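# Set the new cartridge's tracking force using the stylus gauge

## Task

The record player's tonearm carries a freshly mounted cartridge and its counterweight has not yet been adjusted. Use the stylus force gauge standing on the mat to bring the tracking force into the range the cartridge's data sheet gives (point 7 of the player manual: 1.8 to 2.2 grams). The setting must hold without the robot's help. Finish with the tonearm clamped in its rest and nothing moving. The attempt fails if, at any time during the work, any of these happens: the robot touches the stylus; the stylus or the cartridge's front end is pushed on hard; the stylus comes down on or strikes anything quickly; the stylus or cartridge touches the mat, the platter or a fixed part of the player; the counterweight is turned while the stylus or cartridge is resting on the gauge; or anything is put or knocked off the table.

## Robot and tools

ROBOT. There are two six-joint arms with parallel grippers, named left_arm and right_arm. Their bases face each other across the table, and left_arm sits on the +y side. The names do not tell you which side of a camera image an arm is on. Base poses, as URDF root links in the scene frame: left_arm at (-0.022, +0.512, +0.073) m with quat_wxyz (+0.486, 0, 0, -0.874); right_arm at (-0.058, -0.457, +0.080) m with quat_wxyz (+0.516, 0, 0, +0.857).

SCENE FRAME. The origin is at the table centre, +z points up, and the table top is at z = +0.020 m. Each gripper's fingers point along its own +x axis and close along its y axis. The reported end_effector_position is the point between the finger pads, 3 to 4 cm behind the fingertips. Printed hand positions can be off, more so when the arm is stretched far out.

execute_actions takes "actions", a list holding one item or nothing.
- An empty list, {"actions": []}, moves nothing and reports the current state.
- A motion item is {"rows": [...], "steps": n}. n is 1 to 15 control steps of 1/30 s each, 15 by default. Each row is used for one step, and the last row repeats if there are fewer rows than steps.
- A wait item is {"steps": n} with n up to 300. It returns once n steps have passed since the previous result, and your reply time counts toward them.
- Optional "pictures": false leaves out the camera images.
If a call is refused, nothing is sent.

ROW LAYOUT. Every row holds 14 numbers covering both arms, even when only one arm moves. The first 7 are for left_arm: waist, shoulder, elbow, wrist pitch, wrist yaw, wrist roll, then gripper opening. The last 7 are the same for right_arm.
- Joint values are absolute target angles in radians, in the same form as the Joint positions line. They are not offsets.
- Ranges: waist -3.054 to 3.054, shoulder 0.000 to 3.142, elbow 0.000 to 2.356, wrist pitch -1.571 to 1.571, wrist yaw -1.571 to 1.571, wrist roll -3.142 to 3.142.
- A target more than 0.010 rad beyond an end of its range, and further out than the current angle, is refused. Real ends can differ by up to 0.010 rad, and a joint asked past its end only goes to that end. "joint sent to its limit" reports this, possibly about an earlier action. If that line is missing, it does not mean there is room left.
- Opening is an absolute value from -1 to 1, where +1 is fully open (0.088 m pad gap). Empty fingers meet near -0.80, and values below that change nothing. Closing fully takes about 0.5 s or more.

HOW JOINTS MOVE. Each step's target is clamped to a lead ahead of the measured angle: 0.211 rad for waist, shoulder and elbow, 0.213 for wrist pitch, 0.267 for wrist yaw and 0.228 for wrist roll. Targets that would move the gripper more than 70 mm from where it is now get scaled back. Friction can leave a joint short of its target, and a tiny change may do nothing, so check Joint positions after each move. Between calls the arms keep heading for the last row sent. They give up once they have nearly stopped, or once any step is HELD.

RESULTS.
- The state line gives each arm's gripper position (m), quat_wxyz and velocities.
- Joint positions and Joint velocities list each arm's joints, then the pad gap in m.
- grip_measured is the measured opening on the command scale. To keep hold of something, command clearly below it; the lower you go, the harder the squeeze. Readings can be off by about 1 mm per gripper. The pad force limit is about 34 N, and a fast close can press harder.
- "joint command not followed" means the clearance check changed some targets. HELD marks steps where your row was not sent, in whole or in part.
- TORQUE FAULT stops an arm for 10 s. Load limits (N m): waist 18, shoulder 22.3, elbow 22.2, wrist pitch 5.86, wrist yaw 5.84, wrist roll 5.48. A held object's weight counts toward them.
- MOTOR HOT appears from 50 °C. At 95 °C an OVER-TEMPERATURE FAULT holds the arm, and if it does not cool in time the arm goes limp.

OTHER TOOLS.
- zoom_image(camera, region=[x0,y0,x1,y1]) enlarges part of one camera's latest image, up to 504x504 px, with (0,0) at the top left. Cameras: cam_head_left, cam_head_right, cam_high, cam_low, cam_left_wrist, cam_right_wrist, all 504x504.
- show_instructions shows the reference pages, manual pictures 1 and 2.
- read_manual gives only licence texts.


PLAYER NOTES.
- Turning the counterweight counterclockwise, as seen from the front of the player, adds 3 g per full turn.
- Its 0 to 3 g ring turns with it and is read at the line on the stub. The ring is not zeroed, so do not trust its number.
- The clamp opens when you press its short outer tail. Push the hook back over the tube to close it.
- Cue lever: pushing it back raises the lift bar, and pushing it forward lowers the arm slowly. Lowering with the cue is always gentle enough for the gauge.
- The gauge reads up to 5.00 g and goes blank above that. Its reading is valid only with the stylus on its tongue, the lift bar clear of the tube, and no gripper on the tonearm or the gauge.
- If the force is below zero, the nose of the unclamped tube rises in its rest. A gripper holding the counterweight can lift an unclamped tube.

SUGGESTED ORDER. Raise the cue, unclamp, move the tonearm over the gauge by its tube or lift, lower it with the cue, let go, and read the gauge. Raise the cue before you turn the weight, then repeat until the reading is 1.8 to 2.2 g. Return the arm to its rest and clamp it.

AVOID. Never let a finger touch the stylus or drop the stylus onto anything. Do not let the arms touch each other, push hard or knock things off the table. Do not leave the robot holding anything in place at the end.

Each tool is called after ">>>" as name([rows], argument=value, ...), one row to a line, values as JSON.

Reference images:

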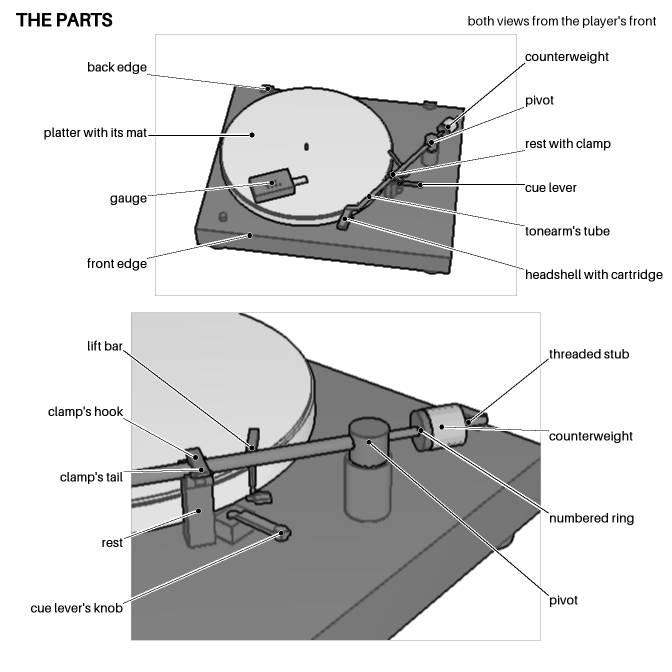

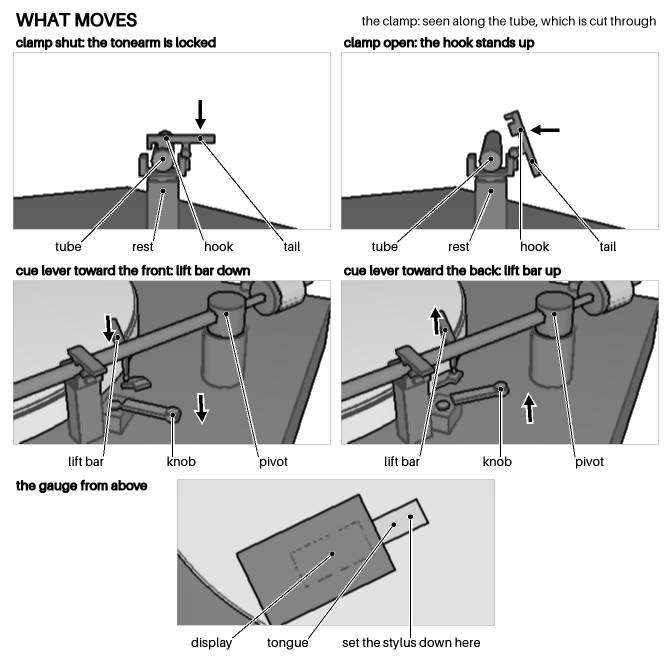

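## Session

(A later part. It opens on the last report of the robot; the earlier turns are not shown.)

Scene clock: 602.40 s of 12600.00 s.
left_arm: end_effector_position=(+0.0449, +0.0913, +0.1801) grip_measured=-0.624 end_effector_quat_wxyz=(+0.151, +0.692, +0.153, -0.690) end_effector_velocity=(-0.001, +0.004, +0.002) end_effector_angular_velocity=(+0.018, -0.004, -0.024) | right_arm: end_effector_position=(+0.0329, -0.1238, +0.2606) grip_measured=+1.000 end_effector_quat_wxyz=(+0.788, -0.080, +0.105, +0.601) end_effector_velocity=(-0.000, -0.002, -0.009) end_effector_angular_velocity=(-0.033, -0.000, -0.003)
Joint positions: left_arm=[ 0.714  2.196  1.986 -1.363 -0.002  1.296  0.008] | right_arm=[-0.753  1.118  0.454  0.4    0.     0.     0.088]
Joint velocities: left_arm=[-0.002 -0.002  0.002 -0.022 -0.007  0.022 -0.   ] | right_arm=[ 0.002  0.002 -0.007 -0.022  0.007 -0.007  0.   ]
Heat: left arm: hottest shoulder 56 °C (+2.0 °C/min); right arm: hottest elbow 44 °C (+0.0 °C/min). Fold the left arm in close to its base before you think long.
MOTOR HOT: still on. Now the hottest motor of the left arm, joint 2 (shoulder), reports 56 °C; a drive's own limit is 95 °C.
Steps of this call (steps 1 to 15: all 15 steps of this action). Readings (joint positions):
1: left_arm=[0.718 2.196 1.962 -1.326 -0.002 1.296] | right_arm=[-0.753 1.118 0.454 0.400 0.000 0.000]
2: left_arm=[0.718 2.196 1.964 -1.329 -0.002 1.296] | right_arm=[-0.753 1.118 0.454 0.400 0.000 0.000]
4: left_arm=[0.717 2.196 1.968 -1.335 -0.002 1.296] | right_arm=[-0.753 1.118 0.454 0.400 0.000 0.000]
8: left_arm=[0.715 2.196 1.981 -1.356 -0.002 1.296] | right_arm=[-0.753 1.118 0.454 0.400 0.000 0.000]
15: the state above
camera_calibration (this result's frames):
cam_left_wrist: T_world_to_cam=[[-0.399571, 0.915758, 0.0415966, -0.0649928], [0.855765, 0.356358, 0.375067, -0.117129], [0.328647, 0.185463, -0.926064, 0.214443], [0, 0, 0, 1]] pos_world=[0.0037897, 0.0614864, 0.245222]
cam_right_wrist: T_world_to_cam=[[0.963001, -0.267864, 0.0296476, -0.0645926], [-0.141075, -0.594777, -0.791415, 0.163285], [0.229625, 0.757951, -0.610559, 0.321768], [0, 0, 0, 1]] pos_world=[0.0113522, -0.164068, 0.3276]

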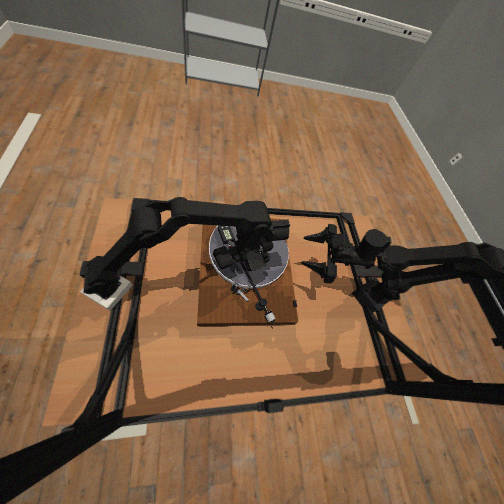

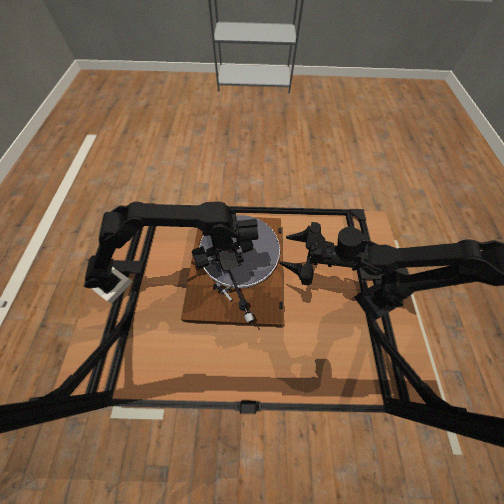

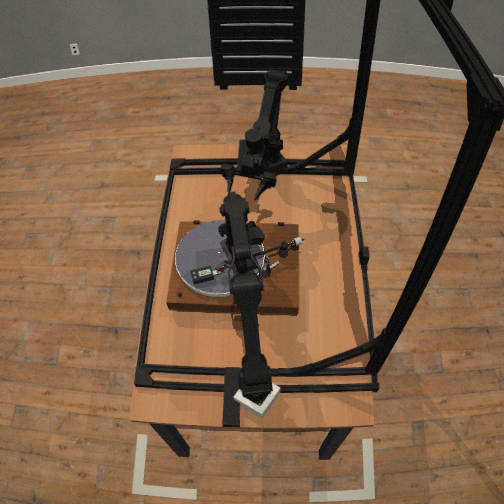

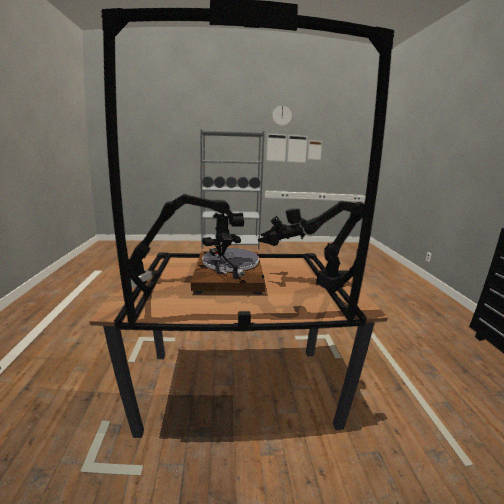

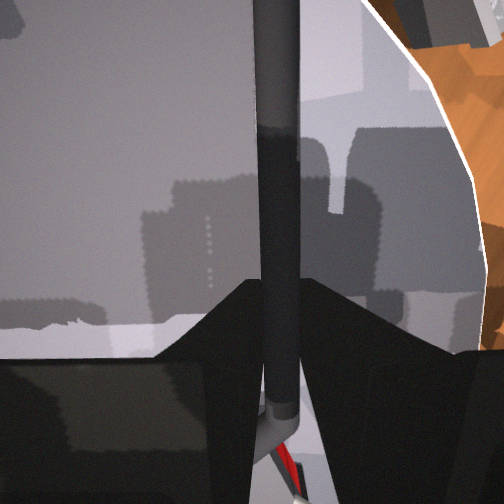

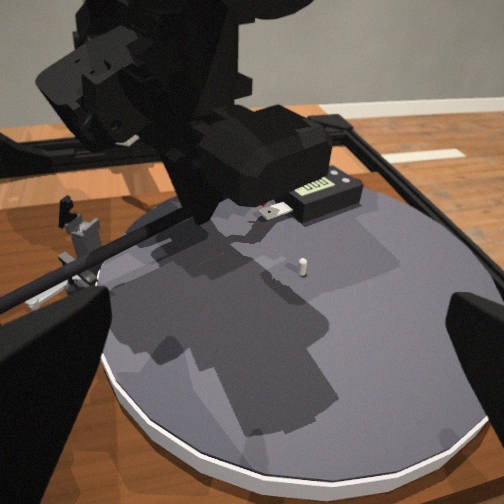

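>>> execute_actions([
  {"rows":[[0.712,2.178,1.98,-1.36,0,1.28,-0.68,-0.754,1.119,0.458,0.401,0,0,1],[0.712,2.178,1.98,-1.36,0,1.28,-0.68,-0.754,1.119,0.458,0.401,0,0,1],[0.712,2.178,1.98,-1.36,0,1.28,-0.68,-0.754,1.119,0.458,0.401,0,0,1],[0.708,2.164,1.958,-1.354,0,1.255,-0.68,-0.754,1.119,0.458,0.401,0,0,1],[0.708,2.164,1.958,-1.354,0,1.255,-0.68,-0.754,1.119,0.458,0.401,0,0,1],[0.708,2.164,1.958,-1.354,0,1.255,-0.68,-0.754,1.119,0.458,0.401,0,0,1],[0.704,2.15,1.937,-1.348,0,1.23,-0.68,-0.754,1.119,0.458,0.401,0,0,1],[0.704,2.15,1.937,-1.348,0,1.23,-0.68,-0.754,1.119,0.458,0.401,0,0,1],[0.704,2.15,1.937,-1.348,0,1.23,-0.68,-0.754,1.119,0.458,0.401,0,0,1],[0.7,2.137,1.915,-1.342,0,1.21,-0.68,-0.754,1.119,0.458,0.401,0,0,1]],"steps":15},
], pictures=false)

>>> execute_actions([
  {"rows":[[0.695,2.117,1.883,-1.33,0,1.175,-0.68,-0.754,1.119,0.458,0.401,0,0,1],[0.695,2.117,1.883,-1.33,0,1.175,-0.68,-0.754,1.119,0.458,0.401,0,0,1],[0.695,2.117,1.883,-1.33,0,1.175,-0.68,-0.754,1.119,0.458,0.401,0,0,1],[0.69,2.097,1.852,-1.318,0,1.14,-0.68,-0.754,1.119,0.458,0.401,0,0,1],[0.69,2.097,1.852,-1.318,0,1.14,-0.68,-0.754,1.119,0.458,0.401,0,0,1],[0.69,2.097,1.852,-1.318,0,1.14,-0.68,-0.754,1.119,0.458,0.401,0,0,1],[0.685,2.078,1.82,-1.305,0,1.105,-0.68,-0.754,1.119,0.458,0.401,0,0,1],[0.685,2.078,1.82,-1.305,0,1.105,-0.68,-0.754,1.119,0.458,0.401,0,0,1],[0.685,2.078,1.82,-1.305,0,1.105,-0.68,-0.754,1.119,0.458,0.401,0,0,1],[0.68,2.058,1.789,-1.293,0,1.07,-0.68,-0.754,1.119,0.458,0.401,0,0,1]],"steps":15},
], pictures=false)

>>> execute_actions([
  {"rows":[[0.672,2.043,1.765,-1.287,0,1.034,-0.68,-0.754,1.119,0.458,0.401,0,0,1],[0.672,2.043,1.765,-1.287,0,1.034,-0.68,-0.754,1.119,0.458,0.401,0,0,1],[0.672,2.043,1.765,-1.287,0,1.034,-0.68,-0.754,1.119,0.458,0.401,0,0,1],[0.664,2.028,1.741,-1.28,0,0.998,-0.68,-0.754,1.119,0.458,0.401,0,0,1],[0.664,2.028,1.741,-1.28,0,0.998,-0.68,-0.754,1.119,0.458,0.401,0,0,1],[0.664,2.028,1.741,-1.28,0,0.998,-0.68,-0.754,1.119,0.458,0.401,0,0,1],[0.657,2.013,1.718,-1.274,0,0.962,-0.68,-0.754,1.119,0.458,0.401,0,0,1],[0.657,2.013,1.718,-1.274,0,0.962,-0.68,-0.754,1.119,0.458,0.401,0,0,1],[0.657,2.013,1.718,-1.274,0,0.962,-0.68,-0.754,1.119,0.458,0.401,0,0,1],[0.649,1.998,1.694,-1.267,0,0.926,-0.68,-0.754,1.119,0.458,0.401,0,0,1]],"steps":15},
])

Scene clock: 616.97 s of 12600.00 s.
left_arm: end_effector_position=(+0.0405, +0.0994, +0.1818) grip_measured=-0.624 end_effector_quat_wxyz=(+0.176, +0.686, +0.177, -0.683) end_effector_velocity=(-0.001, +0.007, +0.000) end_effector_angular_velocity=(+0.010, -0.021, +0.044) | right_arm: end_effector_position=(+0.0329, -0.1238, +0.2606) grip_measured=+1.000 end_effector_quat_wxyz=(+0.788, -0.080, +0.105, +0.601) end_effector_velocity=(+0.003, -0.001, +0.000) end_effector_angular_velocity=(-0.005, -0.008, -0.012)
Joint positions: left_arm=[ 0.707  2.155  1.927 -1.345 -0.003  1.216  0.008] | right_arm=[-0.753  1.118  0.454  0.4    0.     0.     0.088]
Joint velocities: left_arm=[-0.007 -0.027 -0.042  0.007 -0.022 -0.051 -0.   ] | right_arm=[-0.007 -0.002  0.002 -0.007  0.007 -0.007  0.   ]
Heat: left arm: hottest shoulder 59 °C (+4.1 °C/min); right arm: hottest elbow 44 °C (+0.0 °C/min). Fold the left arm in close to its base before you think long.
MOTOR HOT: still on. Now the hottest motor of the left arm, joint 2 (shoulder), reports 59 °C; a drive's own limit is 95 °C.
Steps of this call (steps 1 to 15: the robot went on to your last target; steps 16 to 90: nothing new was sent; then 11.07 s passed at rest; steps 91 to 105: all 15 steps of this action). Readings (joint positions):
91: left_arm=[0.715 2.196 1.990 -1.364 -0.002 1.295] | right_arm=[-0.753 1.118 0.454 0.400 0.000 0.000]
92: left_arm=[0.715 2.196 1.990 -1.364 -0.002 1.294] | right_arm=[-0.753 1.118 0.454 0.400 0.000 0.000]
94: left_arm=[0.714 2.192 1.985 -1.363 -0.002 1.286] | right_arm=[-0.753 1.118 0.454 0.400 0.000 0.000]
98: left_arm=[0.711 2.176 1.960 -1.355 -0.002 1.254] | right_arm=[-0.753 1.118 0.454 0.400 0.000 0.000]
105: the state above

Scene clock: 617.47 s of 12600.00 s.
left_arm: end_effector_position=(+0.0302, +0.1155, +0.1812) grip_measured=-0.624 end_effector_quat_wxyz=(+0.217, +0.674, +0.217, -0.672) end_effector_velocity=(-0.003, +0.009, +0.000) end_effector_angular_velocity=(+0.000, -0.022, +0.039) | right_arm: end_effector_position=(+0.0329, -0.1238, +0.2606) grip_measured=+1.000 end_effector_quat_wxyz=(+0.788, -0.080, +0.105, +0.601) end_effector_velocity=(-0.002, -0.000, -0.002) end_effector_angular_velocity=(-0.008, -0.003, +0.011)
Joint positions: left_arm=[ 0.688  2.076  1.803 -1.297 -0.002  1.078  0.008] | right_arm=[-0.753  1.118  0.454  0.4    0.     0.     0.088]
Joint velocities: left_arm=[-0.012 -0.042 -0.061  0.022 -0.022 -0.051  0.   ] | right_arm=[ 0.002 -0.002 -0.002 -0.007 -0.007 -0.007  0.   ]
Heat: left arm: hottest shoulder 59 °C (+4.0 °C/min); right arm: hottest elbow 44 °C (+0.0 °C/min). Fold the left arm in close to its base before you think long.
MOTOR HOT: still on. Now the hottest motor of the left arm, joint 2 (shoulder), reports 59 °C; a drive's own limit is 95 °C.
Steps of this call (steps 1 to 15: all 15 steps of this action). Readings (joint positions):
1: left_arm=[0.706 2.150 1.920 -1.341 -0.003 1.210] | right_arm=[-0.753 1.118 0.454 0.400 0.000 0.000]
2: left_arm=[0.705 2.145 1.911 -1.338 -0.002 1.199] | right_arm=[-0.753 1.118 0.454 0.400 0.000 0.000]
4: left_arm=[0.703 2.134 1.894 -1.332 -0.003 1.180] | right_arm=[-0.753 1.118 0.454 0.400 0.000 0.000]
8: left_arm=[0.696 2.108 1.852 -1.317 -0.002 1.133] | right_arm=[-0.753 1.118 0.454 0.400 0.000 0.000]
15: the state above

Scene clock: 617.97 s of 12600.00 s.
left_arm: end_effector_position=(+0.0179, +0.1304, +0.1812) grip_measured=-0.624 end_effector_quat_wxyz=(+0.256, +0.661, +0.257, -0.657) end_effector_velocity=(-0.007, +0.009, -0.000) end_effector_angular_velocity=(+0.006, +0.008, +0.054) | right_arm: end_effector_position=(+0.0329, -0.1238, +0.2608) grip_measured=+1.000 end_effector_quat_wxyz=(+0.788, -0.080, +0.105, +0.601) end_effector_velocity=(-0.002, -0.001, -0.006) end_effector_angular_velocity=(-0.027, +0.002, +0.011)
Joint positions: left_arm=[ 0.66   2.012  1.708 -1.27  -0.004  0.932  0.008] | right_arm=[-0.753  1.118  0.454  0.4    0.     0.     0.088]
Joint velocities: left_arm=[-0.012 -0.032 -0.046  0.007  0.007 -0.066 -0.   ] | right_arm=[ 0.002  0.002 -0.002 -0.022 -0.007 -0.007  0.   ]
Heat: left arm: hottest shoulder 59 °C (+4.1 °C/min); right arm: hottest elbow 44 °C (+0.0 °C/min). Fold the left arm in close to its base before you think long.
MOTOR HOT: still on. Now the hottest motor of the left arm, joint 2 (shoulder), reports 59 °C; a drive's own limit is 95 °C.
Steps of this call (steps 1 to 15: all 15 steps of this action). Readings (joint positions):
1: left_arm=[0.687 2.072 1.797 -1.295 -0.002 1.072] | right_arm=[-0.753 1.118 0.454 0.400 0.000 0.000]
2: left_arm=[0.685 2.067 1.789 -1.293 -0.002 1.059] | right_arm=[-0.753 1.118 0.454 0.400 0.000 0.000]
4: left_arm=[0.681 2.058 1.776 -1.290 -0.003 1.039] | right_arm=[-0.753 1.118 0.454 0.400 0.000 0.000]
8: left_arm=[0.672 2.037 1.745 -1.281 -0.004 0.990] | right_arm=[-0.753 1.118 0.454 0.400 0.000 0.000]
15: the state above
camera_calibration (this result's frames):
cam_left_wrist: T_world_to_cam=[[-0.659237, 0.750855, 0.0402935, -0.0852868], [0.705835, 0.599457, 0.377422, -0.13784], [0.259235, 0.277252, -0.925164, 0.206154], [0, 0, 0, 1]] pos_world=[-0.0123741, 0.0895107, 0.246187]
cam_right_wrist: T_world_to_cam=[[0.962998, -0.267874, 0.0296459, -0.0645981], [-0.140996, -0.594486, -0.791648, 0.16355], [0.229686, 0.758176, -0.610257, 0.321769], [0, 0, 0, 1]] pos_world=[0.0113616, -0.164034, 0.327751]

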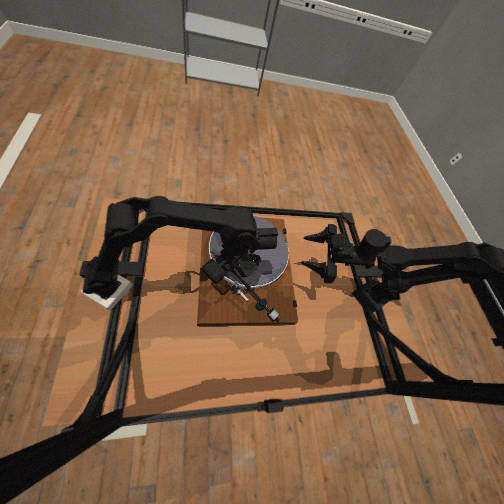

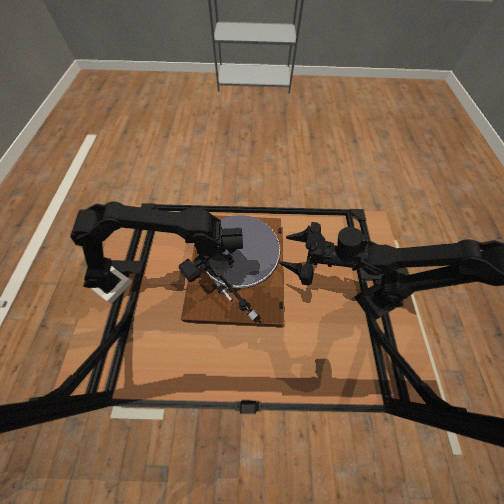

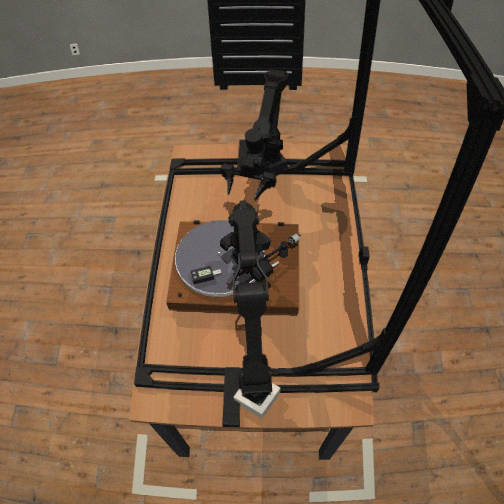

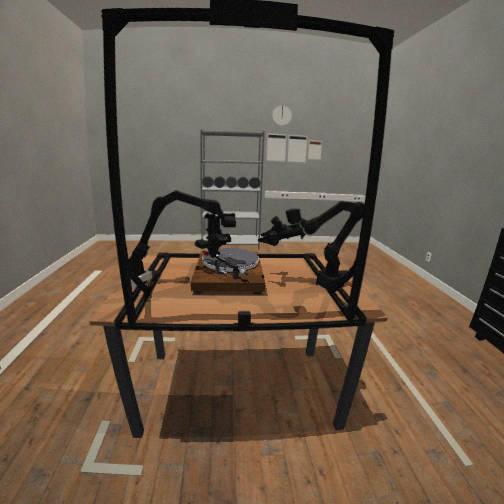

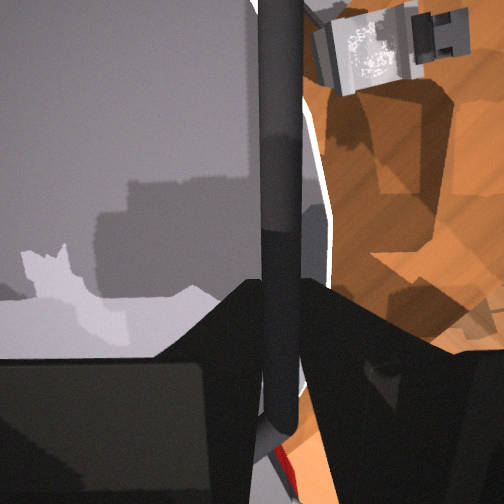

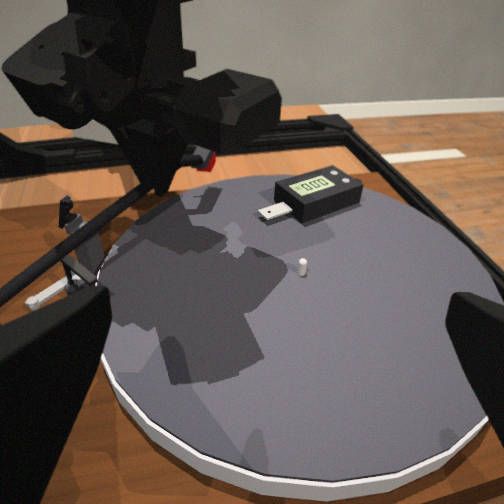

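>>> execute_actions([
  {"rows":[[0.641,1.984,1.675,-1.262,0,0.887,-0.68,-0.754,1.119,0.458,0.401,0,0,1],[0.641,1.984,1.675,-1.262,0,0.887,-0.68,-0.754,1.119,0.458,0.401,0,0,1],[0.641,1.984,1.675,-1.262,0,0.887,-0.68,-0.754,1.119,0.458,0.401,0,0,1],[0.633,1.969,1.656,-1.256,0,0.848,-0.68,-0.754,1.119,0.458,0.401,0,0,1],[0.633,1.969,1.656,-1.256,0,0.848,-0.68,-0.754,1.119,0.458,0.401,0,0,1],[0.633,1.969,1.656,-1.256,0,0.848,-0.68,-0.754,1.119,0.458,0.401,0,0,1],[0.624,1.955,1.637,-1.25,0,0.809,-0.68,-0.754,1.119,0.458,0.401,0,0,1],[0.624,1.955,1.637,-1.25,0,0.809,-0.68,-0.754,1.119,0.458,0.401,0,0,1],[0.624,1.955,1.637,-1.25,0,0.809,-0.68,-0.754,1.119,0.458,0.401,0,0,1],[0.616,1.94,1.618,-1.245,0,0.77,-0.68,-0.754,1.119,0.458,0.401,0,0,1]],"steps":15},
], pictures=false)

>>> execute_actions([
  {"rows":[[0.609,1.933,1.607,-1.242,0,0.744,-0.68,-0.754,1.119,0.458,0.401,0,0,1],[0.609,1.933,1.607,-1.242,0,0.744,-0.68,-0.754,1.119,0.458,0.401,0,0,1],[0.609,1.933,1.607,-1.242,0,0.744,-0.68,-0.754,1.119,0.458,0.401,0,0,1],[0.602,1.926,1.596,-1.24,0,0.718,-0.68,-0.754,1.119,0.458,0.401,0,0,1],[0.602,1.926,1.596,-1.24,0,0.718,-0.68,-0.754,1.119,0.458,0.401,0,0,1],[0.602,1.926,1.596,-1.24,0,0.718,-0.68,-0.754,1.119,0.458,0.401,0,0,1],[0.594,1.919,1.586,-1.237,0,0.69,-0.68,-0.754,1.119,0.458,0.401,0,0,1],[0.594,1.919,1.586,-1.237,0,0.69,-0.68,-0.754,1.119,0.458,0.401,0,0,1],[0.594,1.919,1.586,-1.237,0,0.69,-0.68,-0.754,1.119,0.458,0.401,0,0,1],[0.587,1.912,1.575,-1.235,0,0.665,-0.68,-0.754,1.119,0.458,0.401,0,0,1]],"steps":15},
])

Scene clock: 626.33 s of 12600.00 s.
left_arm: end_effector_position=(+0.0039, +0.1436, +0.1812) grip_measured=-0.624 end_effector_quat_wxyz=(+0.294, +0.645, +0.297, -0.640) end_effector_velocity=(-0.006, +0.006, +0.001) end_effector_angular_velocity=(-0.002, -0.008, +0.049) | right_arm: end_effector_position=(+0.0329, -0.1238, +0.2608) grip_measured=+1.000 end_effector_quat_wxyz=(+0.788, -0.080, +0.105, +0.601) end_effector_velocity=(-0.001, -0.001, -0.002) end_effector_angular_velocity=(-0.008, -0.003, +0.007)
Joint positions: left_arm=[ 0.626  1.956  1.629 -1.249 -0.005  0.778  0.008] | right_arm=[-0.753  1.118  0.454  0.4    0.     0.     0.088]
Joint velocities: left_arm=[-0.017 -0.027 -0.032  0.007 -0.007 -0.066 -0.   ] | right_arm=[-0.002 -0.002 -0.002 -0.007 -0.007 -0.007  0.   ]
Heat: left arm: hottest shoulder 59 °C (+4.0 °C/min); right arm: hottest elbow 44 °C (+0.0 °C/min). Fold the left arm in close to its base before you think long.
MOTOR HOT: still on. Now the hottest motor of the left arm, joint 2 (shoulder), reports 59 °C; a drive's own limit is 95 °C.
Steps of this call (steps 1 to 15: the robot went on to your last target; steps 16 to 90: nothing new was sent; then 4.87 s passed at rest; steps 91 to 105: all 15 steps of this action). Readings (joint positions):
91: left_arm=[0.657 2.007 1.700 -1.267 -0.004 0.921] | right_arm=[-0.753 1.118 0.454 0.400 0.000 0.000]
92: left_arm=[0.655 2.003 1.694 -1.266 -0.004 0.909] | right_arm=[-0.753 1.118 0.454 0.400 0.000 0.000]
94: left_arm=[0.651 1.996 1.685 -1.265 -0.004 0.890] | right_arm=[-0.753 1.118 0.454 0.400 0.000 0.000]
98: left_arm=[0.640 1.978 1.659 -1.258 -0.004 0.839] | right_arm=[-0.753 1.118 0.454 0.400 0.000 0.000]
105: the state above

Scene clock: 626.83 s of 12600.00 s.
left_arm: end_effector_position=(-0.0064, +0.1517, +0.1812) grip_measured=-0.624 end_effector_quat_wxyz=(+0.319, +0.633, +0.323, -0.627) end_effector_velocity=(-0.004, +0.007, +0.000) end_effector_angular_velocity=(+0.012, -0.007, +0.039) | right_arm: end_effector_position=(+0.0329, -0.1238, +0.2608) grip_measured=+1.000 end_effector_quat_wxyz=(+0.788, -0.080, +0.105, +0.601) end_effector_velocity=(-0.001, -0.000, -0.003) end_effector_angular_velocity=(-0.012, +0.002, +0.016)
Joint positions: left_arm=[ 0.599  1.925  1.585 -1.24  -0.005  0.67   0.008] | right_arm=[-0.753  1.118  0.454  0.4    0.     0.     0.088]
Joint velocities: left_arm=[-0.012 -0.017 -0.022 -0.007 -0.007 -0.051 -0.   ] | right_arm=[-0.007  0.002 -0.002 -0.007 -0.022 -0.007  0.   ]
Heat: left arm: hottest shoulder 59 °C (+5.1 °C/min); right arm: hottest elbow 44 °C (+0.0 °C/min). Fold the left arm in close to its base before you think long.
MOTOR HOT: still on. Now the hottest motor of the left arm, joint 2 (shoulder), reports 59 °C; a drive's own limit is 95 °C.
Steps of this call (steps 1 to 15: all 15 steps of this action). Readings (joint positions):
1: left_arm=[0.625 1.954 1.626 -1.248 -0.005 0.772] | right_arm=[-0.753 1.118 0.454 0.400 0.000 0.000]
2: left_arm=[0.622 1.951 1.622 -1.247 -0.004 0.763] | right_arm=[-0.753 1.118 0.454 0.400 0.000 0.000]
4: left_arm=[0.619 1.947 1.616 -1.246 -0.005 0.748] | right_arm=[-0.753 1.118 0.454 0.400 0.000 0.000]
8: left_arm=[0.610 1.937 1.602 -1.244 -0.005 0.712] | right_arm=[-0.753 1.118 0.454 0.400 0.000 0.000]
15: the state above
camera_calibration (this result's frames):
cam_left_wrist: T_world_to_cam=[[-0.795723, 0.604241, 0.0414513, -0.0961778], [0.571602, 0.726588, 0.381237, -0.154256], [0.200241, 0.327052, -0.923548, 0.198351], [0, 0, 0, 1]] pos_world=[-0.028076, 0.105324, 0.245981]
cam_right_wrist: T_world_to_cam=[[0.962998, -0.267874, 0.0296459, -0.0645981], [-0.140996, -0.594486, -0.791648, 0.16355], [0.229686, 0.758176, -0.610257, 0.321769], [0, 0, 0, 1]] pos_world=[0.0113616, -0.164034, 0.327751]

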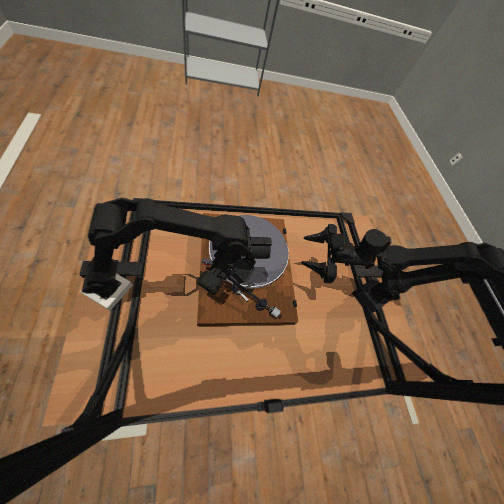

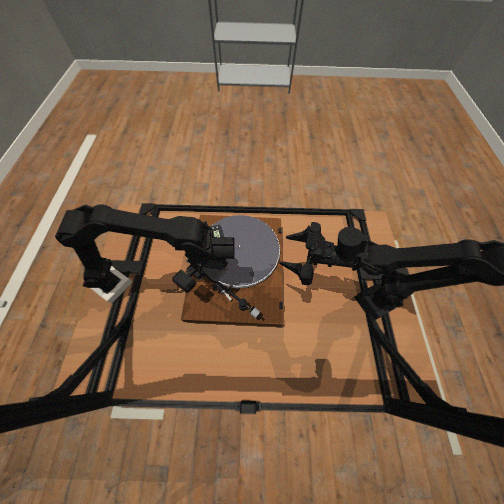

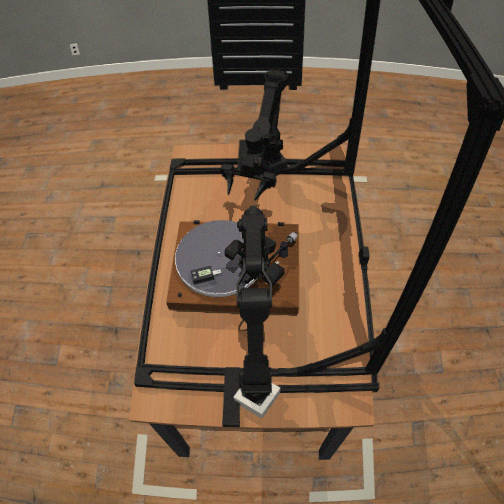

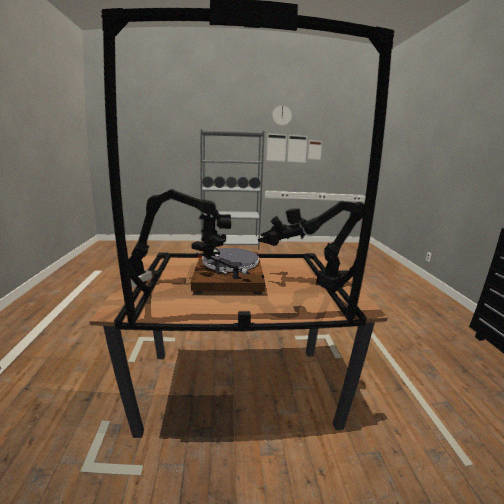

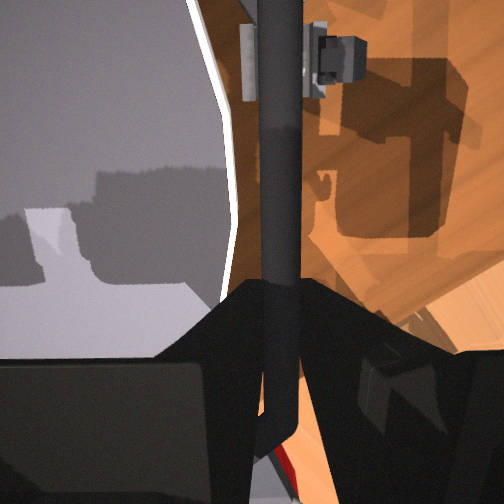

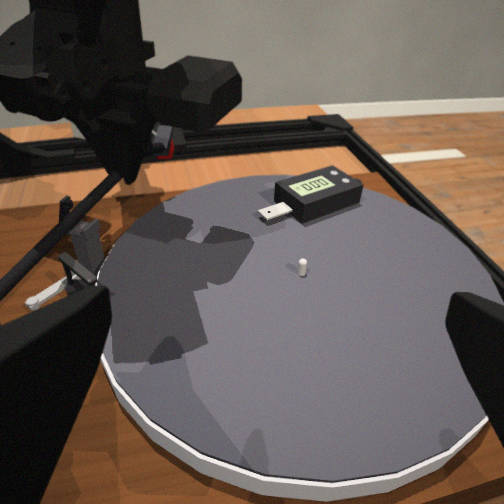

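>>> execute_actions([
  {"rows":[[0.586,1.912,1.56,-1.222,0,0.665,-0.68,-0.754,1.119,0.458,0.401,0,0,1],[0.586,1.912,1.56,-1.222,0,0.665,-0.68,-0.754,1.119,0.458,0.401,0,0,1],[0.586,1.912,1.56,-1.222,0,0.665,-0.68,-0.754,1.119,0.458,0.401,0,0,1],[0.586,1.912,1.56,-1.222,0,0.665,-0.68,-0.754,1.119,0.458,0.401,0,0,1],[0.586,1.912,1.56,-1.222,0,0.665,-0.68,-0.754,1.119,0.458,0.401,0,0,1],[0.586,1.912,1.542,-1.205,0,0.665,-0.68,-0.754,1.119,0.458,0.401,0,0,1]],"steps":15},
], pictures=false)

>>> execute_actions([
  {"rows":[[0.586,1.912,1.542,-1.205,0,0.665,-0.62,-0.754,1.119,0.458,0.401,0,0,1],[0.586,1.912,1.542,-1.205,0,0.665,-0.6,-0.754,1.119,0.458,0.401,0,0,1],[0.586,1.912,1.542,-1.205,0,0.665,-0.58,-0.754,1.119,0.458,0.401,0,0,1],[0.586,1.912,1.542,-1.205,0,0.665,-0.55,-0.754,1.119,0.458,0.401,0,0,1],[0.586,1.912,1.542,-1.205,0,0.665,-0.5,-0.754,1.119,0.458,0.401,0,0,1],[0.586,1.912,1.542,-1.205,0,0.665,-0.4,-0.754,1.119,0.458,0.401,0,0,1],[0.586,1.912,1.542,-1.205,0,0.665,-0.3,-0.754,1.119,0.458,0.401,0,0,1]],"steps":15},
])

Scene clock: 634.77 s of 12600.00 s.
left_arm: end_effector_position=(-0.0071, +0.1529, +0.1770) grip_measured=-0.624 end_effector_quat_wxyz=(+0.323, +0.631, +0.321, -0.628) end_effector_velocity=(+0.000, +0.001, -0.002) end_effector_angular_velocity=(+0.003, -0.007, +0.005) | right_arm: end_effector_position=(+0.0329, -0.1238, +0.2608) grip_measured=+1.000 end_effector_quat_wxyz=(+0.788, -0.080, +0.105, +0.601) end_effector_velocity=(+0.002, -0.001, -0.003) end_effector_angular_velocity=(-0.014, -0.005, -0.008)
Joint positions: left_arm=[ 0.597  1.914  1.555 -1.211 -0.005  0.666  0.008] | right_arm=[-0.753  1.118  0.454  0.4    0.     0.     0.088]
Joint velocities: left_arm=[-0.002 -0.002 -0.012  0.007 -0.007 -0.007 -0.   ] | right_arm=[-0.002  0.002 -0.002 -0.007  0.007 -0.007  0.   ]
Heat: left arm: hottest shoulder 60 °C (+6.1 °C/min); right arm: hottest elbow 44 °C (+0.0 °C/min). Fold the left arm in close to its base before you think long.
MOTOR HOT: still on. Now the hottest motor of the left arm, joint 2 (shoulder), reports 60 °C; a drive's own limit is 95 °C.
Steps of this call (steps 1 to 15: the robot went on to your last target; steps 16 to 90: nothing new was sent; then 4.43 s passed at rest; steps 91 to 105: all 15 steps of this action). Readings (joint positions):
91: left_arm=[0.597 1.923 1.581 -1.237 -0.005 0.666] | right_arm=[-0.753 1.118 0.454 0.400 0.000 0.000]
92: left_arm=[0.597 1.922 1.577 -1.234 -0.005 0.666] | right_arm=[-0.753 1.118 0.454 0.400 0.000 0.000]
94: left_arm=[0.597 1.920 1.574 -1.230 -0.005 0.666] | right_arm=[-0.753 1.118 0.454 0.400 0.000 0.000]
98: left_arm=[0.597 1.916 1.561 -1.217 -0.005 0.666] | right_arm=[-0.753 1.118 0.454 0.400 0.000 0.000]
105: the state above

Scene clock: 635.27 s of 12600.00 s.
left_arm: end_effector_position=(-0.0108, +0.1528, +0.1760) grip_measured=-0.309 end_effector_quat_wxyz=(+0.320, +0.631, +0.319, -0.631) end_effector_velocity=(+0.002, +0.005, +0.000) end_effector_angular_velocity=(+0.023, -0.021, -0.010) | right_arm: end_effector_position=(+0.0329, -0.1238, +0.2608) grip_measured=+1.000 end_effector_quat_wxyz=(+0.788, -0.080, +0.105, +0.601) end_effector_velocity=(-0.003, -0.000, -0.002) end_effector_angular_velocity=(-0.007, +0.001, +0.021)
Joint positions: left_arm=[ 0.588  1.914  1.551 -1.206 -0.002  0.666  0.024] | right_arm=[-0.753  1.118  0.454  0.4    0.     0.     0.088]
Joint velocities: left_arm=[-0.002 -0.002 -0.002 -0.022 -0.022  0.007  0.004] | right_arm=[-0.002 -0.002 -0.002 -0.007 -0.022 -0.007  0.   ]
Heat: left arm: hottest shoulder 60 °C (+6.0 °C/min); right arm: hottest elbow 44 °C (+0.0 °C/min). Fold the left arm in close to its base before you think long.
MOTOR HOT: still on. Now the hottest motor of the left arm, joint 2 (shoulder), reports 60 °C; a drive's own limit is 95 °C.
Steps of this call (steps 1 to 15: all 15 steps of this action). Readings (joint positions):
1: left_arm=[0.597 1.914 1.555 -1.210 -0.005 0.666] | right_arm=[-0.753 1.118 0.454 0.400 0.000 0.000]
2: left_arm=[0.597 1.914 1.554 -1.210 -0.005 0.666] | right_arm=[-0.753 1.118 0.454 0.400 0.000 0.000]
4: left_arm=[0.596 1.914 1.553 -1.207 -0.004 0.666] | right_arm=[-0.753 1.118 0.454 0.400 0.000 0.000]
8: left_arm=[0.588 1.914 1.551 -1.206 -0.002 0.666] | right_arm=[-0.753 1.118 0.454 0.400 0.000 0.000]
15: the state above
camera_calibration (this result's frames):
cam_left_wrist: T_world_to_cam=[[-0.791904, 0.609446, 0.0382545, -0.100308], [0.577187, 0.726592, 0.372719, -0.148977], [0.199357, 0.317238, -0.927155, 0.196204], [0, 0, 0, 1]] pos_world=[-0.0325616, 0.107134, 0.241275]
cam_right_wrist: T_world_to_cam=[[0.962998, -0.267874, 0.0296459, -0.0645981], [-0.140996, -0.594486, -0.791648, 0.16355], [0.229686, 0.758176, -0.610257, 0.321769], [0, 0, 0, 1]] pos_world=[0.0113616, -0.164034, 0.327751]

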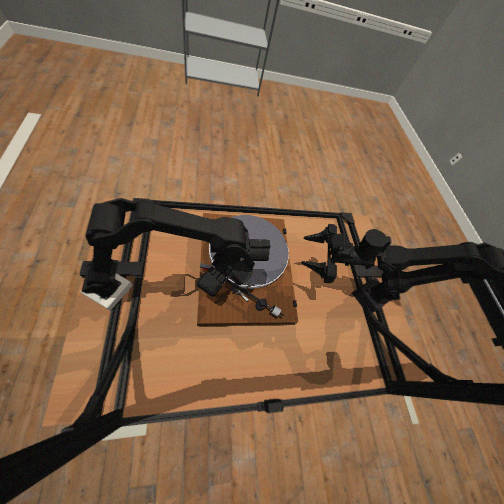

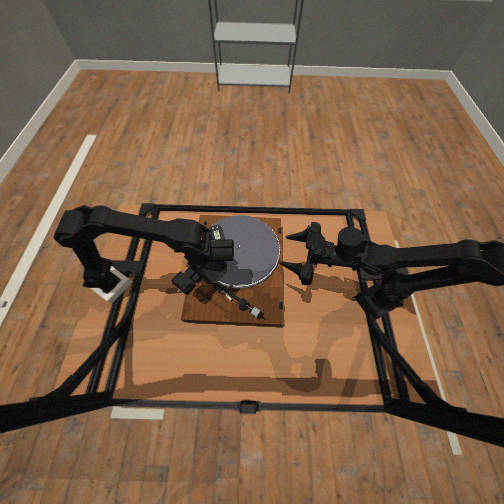

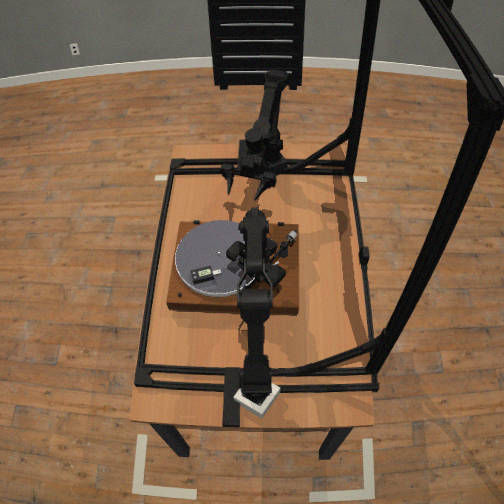

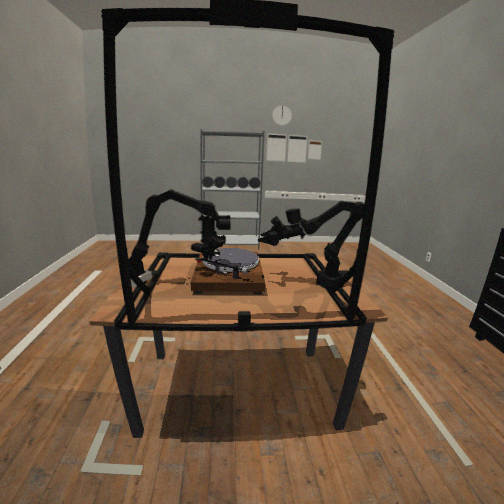

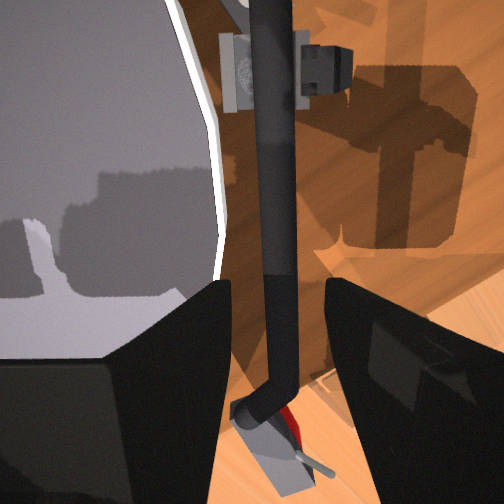

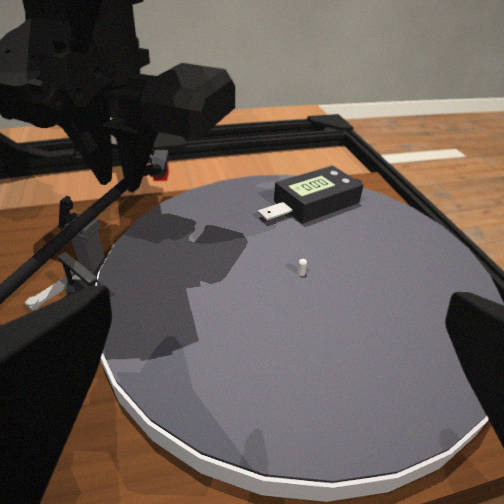

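>>> execute_actions([
  {"rows":[[0.59,1.912,1.62,-1.285,0,0.665,-0.3,-0.754,1.119,0.458,0.401,0,0,1],[0.59,1.912,1.62,-1.285,0,0.665,-0.3,-0.754,1.119,0.458,0.401,0,0,1],[0.59,1.912,1.62,-1.285,0,0.665,-0.3,-0.754,1.119,0.458,0.401,0,0,1],[0.59,1.9,1.75,-1.42,0,0.665,-0.3,-0.754,1.119,0.458,0.401,0,0,1]],"steps":15},
], pictures=false)

>>> execute_actions([
  {"rows":[[0.2,1.6,1.2,-0.7,-0.6,-0.6,-0.85,-0.754,1.119,0.458,0.401,0,0,1]],"steps":15},
], pictures=false)

>>> execute_actions([
  {"rows":[[0.0336,1.7584,1.0169,-0.3057,-0.8727,-0.925,-0.85,-0.754,1.119,0.458,0.401,0,0,1]],"steps":15},
])

>>> zoom_image(camera="cam_low", region=[190, 240, 280, 300])

>>> zoom_image(camera="cam_right_wrist", region=[0, 150, 200, 320])

Scene clock: 643.30 s of 12600.00 s.
left_arm: end_effector_position=(-0.0110, +0.1570, +0.2289) grip_measured=-0.300 end_effector_quat_wxyz=(+0.318, +0.632, +0.320, -0.630) end_effector_velocity=(+0.002, +0.002, +0.000) end_effector_angular_velocity=(+0.008, -0.022, -0.010) | right_arm: end_effector_position=(+0.0329, -0.1237, +0.2609) grip_measured=+1.000 end_effector_quat_wxyz=(+0.788, -0.079, +0.104, +0.601) end_effector_velocity=(-0.002, +0.000, +0.001) end_effector_angular_velocity=(+0.010, +0.010, +0.017)
Joint positions: left_arm=[ 0.588  1.898  1.739 -1.416 -0.002  0.666  0.024] | right_arm=[-0.753  1.118  0.455  0.4    0.     0.     0.088]
Joint velocities: left_arm=[-0.002 -0.002 -0.002 -0.007 -0.022  0.007  0.   ] | right_arm=[-0.002 -0.002 -0.002  0.007 -0.022  0.007  0.   ]
Heat: left arm: hottest shoulder 59 °C (+6.0 °C/min); right arm: hottest elbow 44 °C (+0.0 °C/min). Fold the left arm in close to its base before you think long.
MOTOR HOT: still on. Now the hottest motor of the left arm, joint 2 (shoulder), reports 59 °C; a drive's own limit is 95 °C.
Steps of this call (steps 1 to 15: the robot went on to your last target; steps 16 to 90: nothing new was sent; then 4.53 s passed at rest; steps 91 to 105: all 15 steps of this action). Readings (joint positions):
91: left_arm=[0.588 1.915 1.560 -1.223 -0.002 0.666] | right_arm=[-0.753 1.118 0.455 0.400 0.000 0.000]
92: left_arm=[0.588 1.916 1.571 -1.244 -0.002 0.666] | right_arm=[-0.753 1.118 0.455 0.400 0.000 0.000]
94: left_arm=[0.588 1.916 1.614 -1.300 -0.002 0.666] | right_arm=[-0.753 1.118 0.455 0.400 0.000 0.000]
98: left_arm=[0.588 1.906 1.717 -1.388 -0.002 0.666] | right_arm=[-0.753 1.118 0.455 0.400 0.000 0.000]
105: the state above

Scene clock: 643.80 s of 12600.00 s.
left_arm: end_effector_position=(-0.0702, +0.1414, +0.2283) grip_measured=-0.799 end_effector_quat_wxyz=(+0.736, +0.396, +0.241, -0.494) end_effector_velocity=(-0.005, -0.040, +0.033) end_effector_angular_velocity=(-1.055, +1.075, +1.491) | right_arm: end_effector_position=(+0.0329, -0.1237, +0.2609) grip_measured=+1.000 end_effector_quat_wxyz=(+0.788, -0.079, +0.104, +0.601) end_effector_velocity=(+0.002, -0.001, +0.000) end_effector_angular_velocity=(-0.005, -0.008, -0.008)
Joint positions: left_arm=[ 0.202  1.61   1.213 -0.719 -0.592 -0.307  0.   ] | right_arm=[-0.753  1.118  0.455  0.4    0.     0.     0.088]
Joint velocities: left_arm=[-0.002 -0.022 -0.007  0.256 -0.081 -1.956  0.   ] | right_arm=[-0.002 -0.002  0.002 -0.007  0.007 -0.007  0.   ]
Heat: left arm: hottest shoulder 59 °C (+6.1 °C/min); right arm: hottest elbow 44 °C (+0.0 °C/min). Fold the left arm in close to its base before you think long.
MOTOR HOT: still on. Now the hottest motor of the left arm, joint 2 (shoulder), reports 59 °C; a drive's own limit is 95 °C.
Steps of this call (steps 1 to 15: all 15 steps of this action). Readings (joint positions):
1: left_arm=[0.572 1.865 1.699 -1.359 -0.069 0.613] | right_arm=[-0.753 1.118 0.455 0.400 0.000 0.000]
2: left_arm=[0.529 1.819 1.637 -1.291 -0.157 0.544] | right_arm=[-0.753 1.118 0.455 0.400 0.000 0.000]
4: left_arm=[0.408 1.718 1.513 -1.174 -0.311 0.412] | right_arm=[-0.753 1.118 0.455 0.400 0.000 0.000]
8: left_arm=[0.215 1.605 1.313 -0.923 -0.522 0.149] | right_arm=[-0.753 1.118 0.455 0.400 0.000 0.000]
15: the state above

Scene clock: 644.30 s of 12600.00 s.
left_arm: end_effector_position=(-0.1095, +0.1321, +0.1707) grip_measured=-0.799 end_effector_quat_wxyz=(+0.855, +0.140, +0.259, -0.427) end_effector_velocity=(+0.001, -0.000, +0.005) end_effector_angular_velocity=(-0.075, +0.062, +0.070) | right_arm: end_effector_position=(+0.0329, -0.1237, +0.2609) grip_measured=+1.000 end_effector_quat_wxyz=(+0.788, -0.079, +0.104, +0.601) end_effector_velocity=(+0.002, -0.001, -0.002) end_effector_angular_velocity=(-0.006, +0.007, -0.011)
Joint positions: left_arm=[ 0.032  1.762  1.019 -0.312 -0.868 -0.911  0.   ] | right_arm=[-0.753  1.118  0.455  0.4    0.     0.     0.088]
Joint velocities: left_arm=[-0.002 -0.007 -0.002  0.007 -0.022 -0.11   0.   ] | right_arm=[-0.002 -0.002 -0.002 -0.007  0.007  0.007  0.   ]
Heat: left arm: hottest shoulder 59 °C (+6.0 °C/min); right arm: hottest elbow 44 °C (+0.0 °C/min). Fold the left arm in close to its base before you think long.
MOTOR HOT: still on. Now the hottest motor of the left arm, joint 2 (shoulder), reports 59 °C; a drive's own limit is 95 °C.
Steps of this call (steps 1 to 15: all 15 steps of this action). Readings (joint positions):
1: left_arm=[0.188 1.623 1.187 -0.666 -0.658 -0.363] | right_arm=[-0.753 1.118 0.455 0.400 0.000 0.000]
2: left_arm=[0.157 1.636 1.156 -0.603 -0.726 -0.423] | right_arm=[-0.753 1.118 0.455 0.400 0.000 0.000]
4: left_arm=[0.089 1.690 1.094 -0.484 -0.794 -0.553] | right_arm=[-0.753 1.118 0.455 0.400 0.000 0.000]
8: left_arm=[0.033 1.767 1.022 -0.356 -0.845 -0.801] | right_arm=[-0.753 1.118 0.455 0.400 0.000 0.000]
15: the state above
camera_calibration (this result's frames):
cam_left_wrist: T_world_to_cam=[[-0.828624, -0.559654, -0.0130108, -0.00641813], [-0.458862, 0.692337, -0.556879, -0.0252454], [0.320668, -0.455473, -0.830491, 0.316412], [0, 0, 0, 1]] pos_world=[-0.118365, 0.158004, 0.248635]
cam_right_wrist: T_world_to_cam=[[0.962995, -0.267885, 0.0296442, -0.0646036], [-0.140916, -0.594194, -0.791881, 0.163815], [0.229748, 0.7584, -0.609955, 0.32177], [0, 0, 0, 1]] pos_world=[0.011371, -0.163999, 0.327902]

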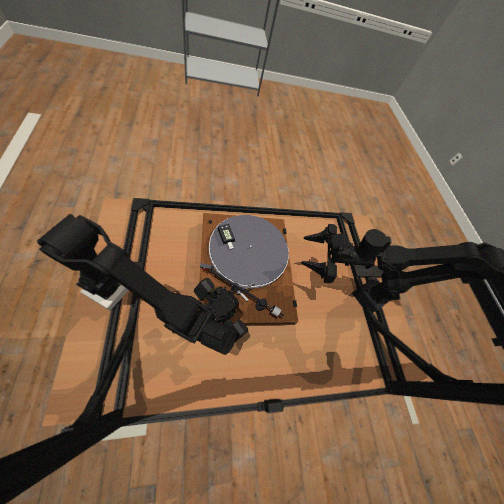

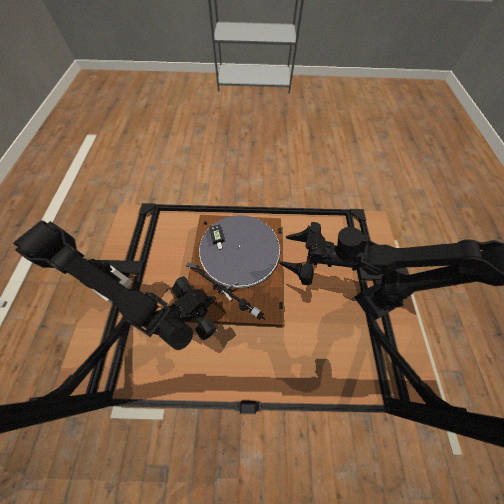

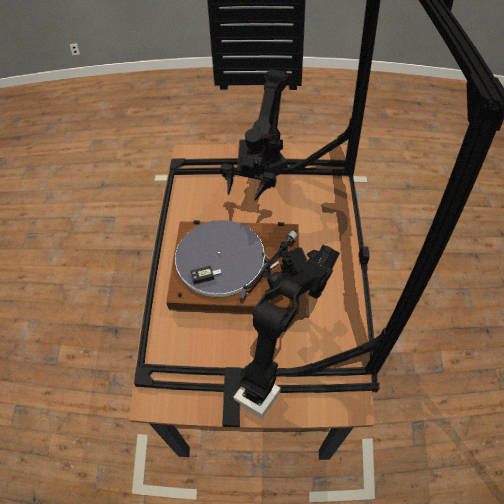

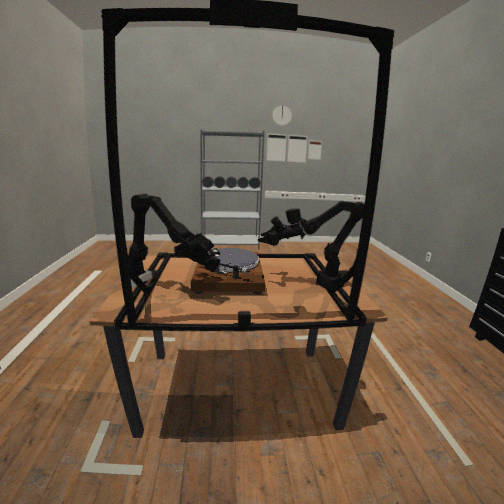

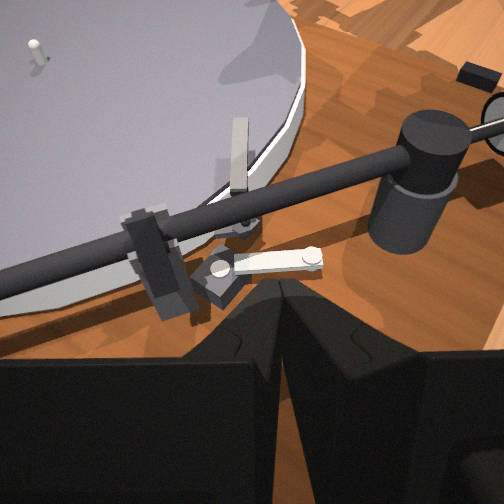

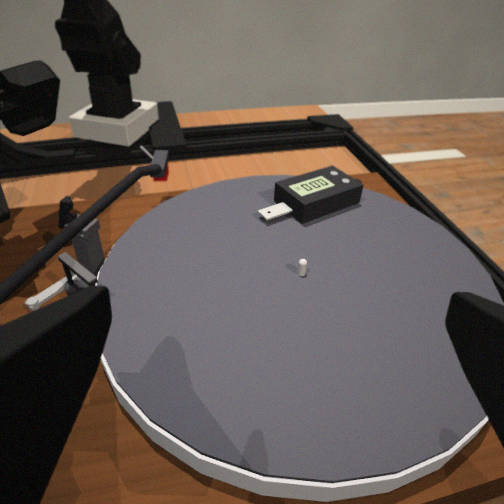

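Region (190, 240, 280, 300) of cam_low's 504x504 image, scaled by 5.600, with more detail than that image has.

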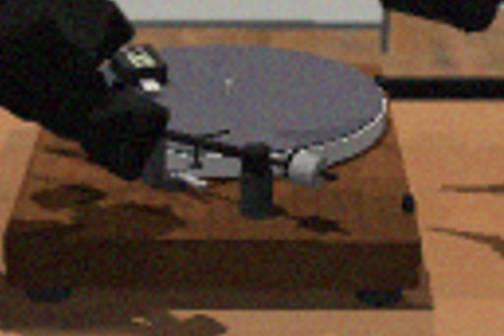

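Region (0, 150, 200, 320) of cam_right_wrist's 504x504 image, scaled by 2.520, with more detail than that image has; it fills the top 428 rows of this view, and the rest is white.

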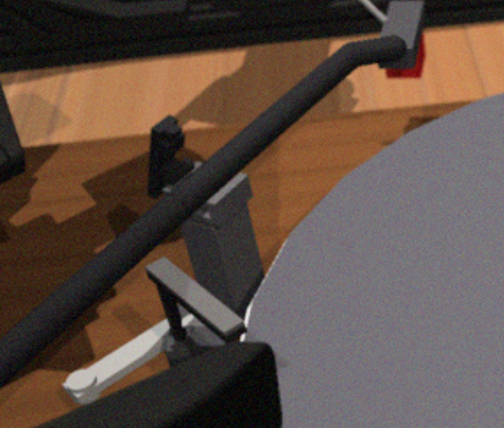

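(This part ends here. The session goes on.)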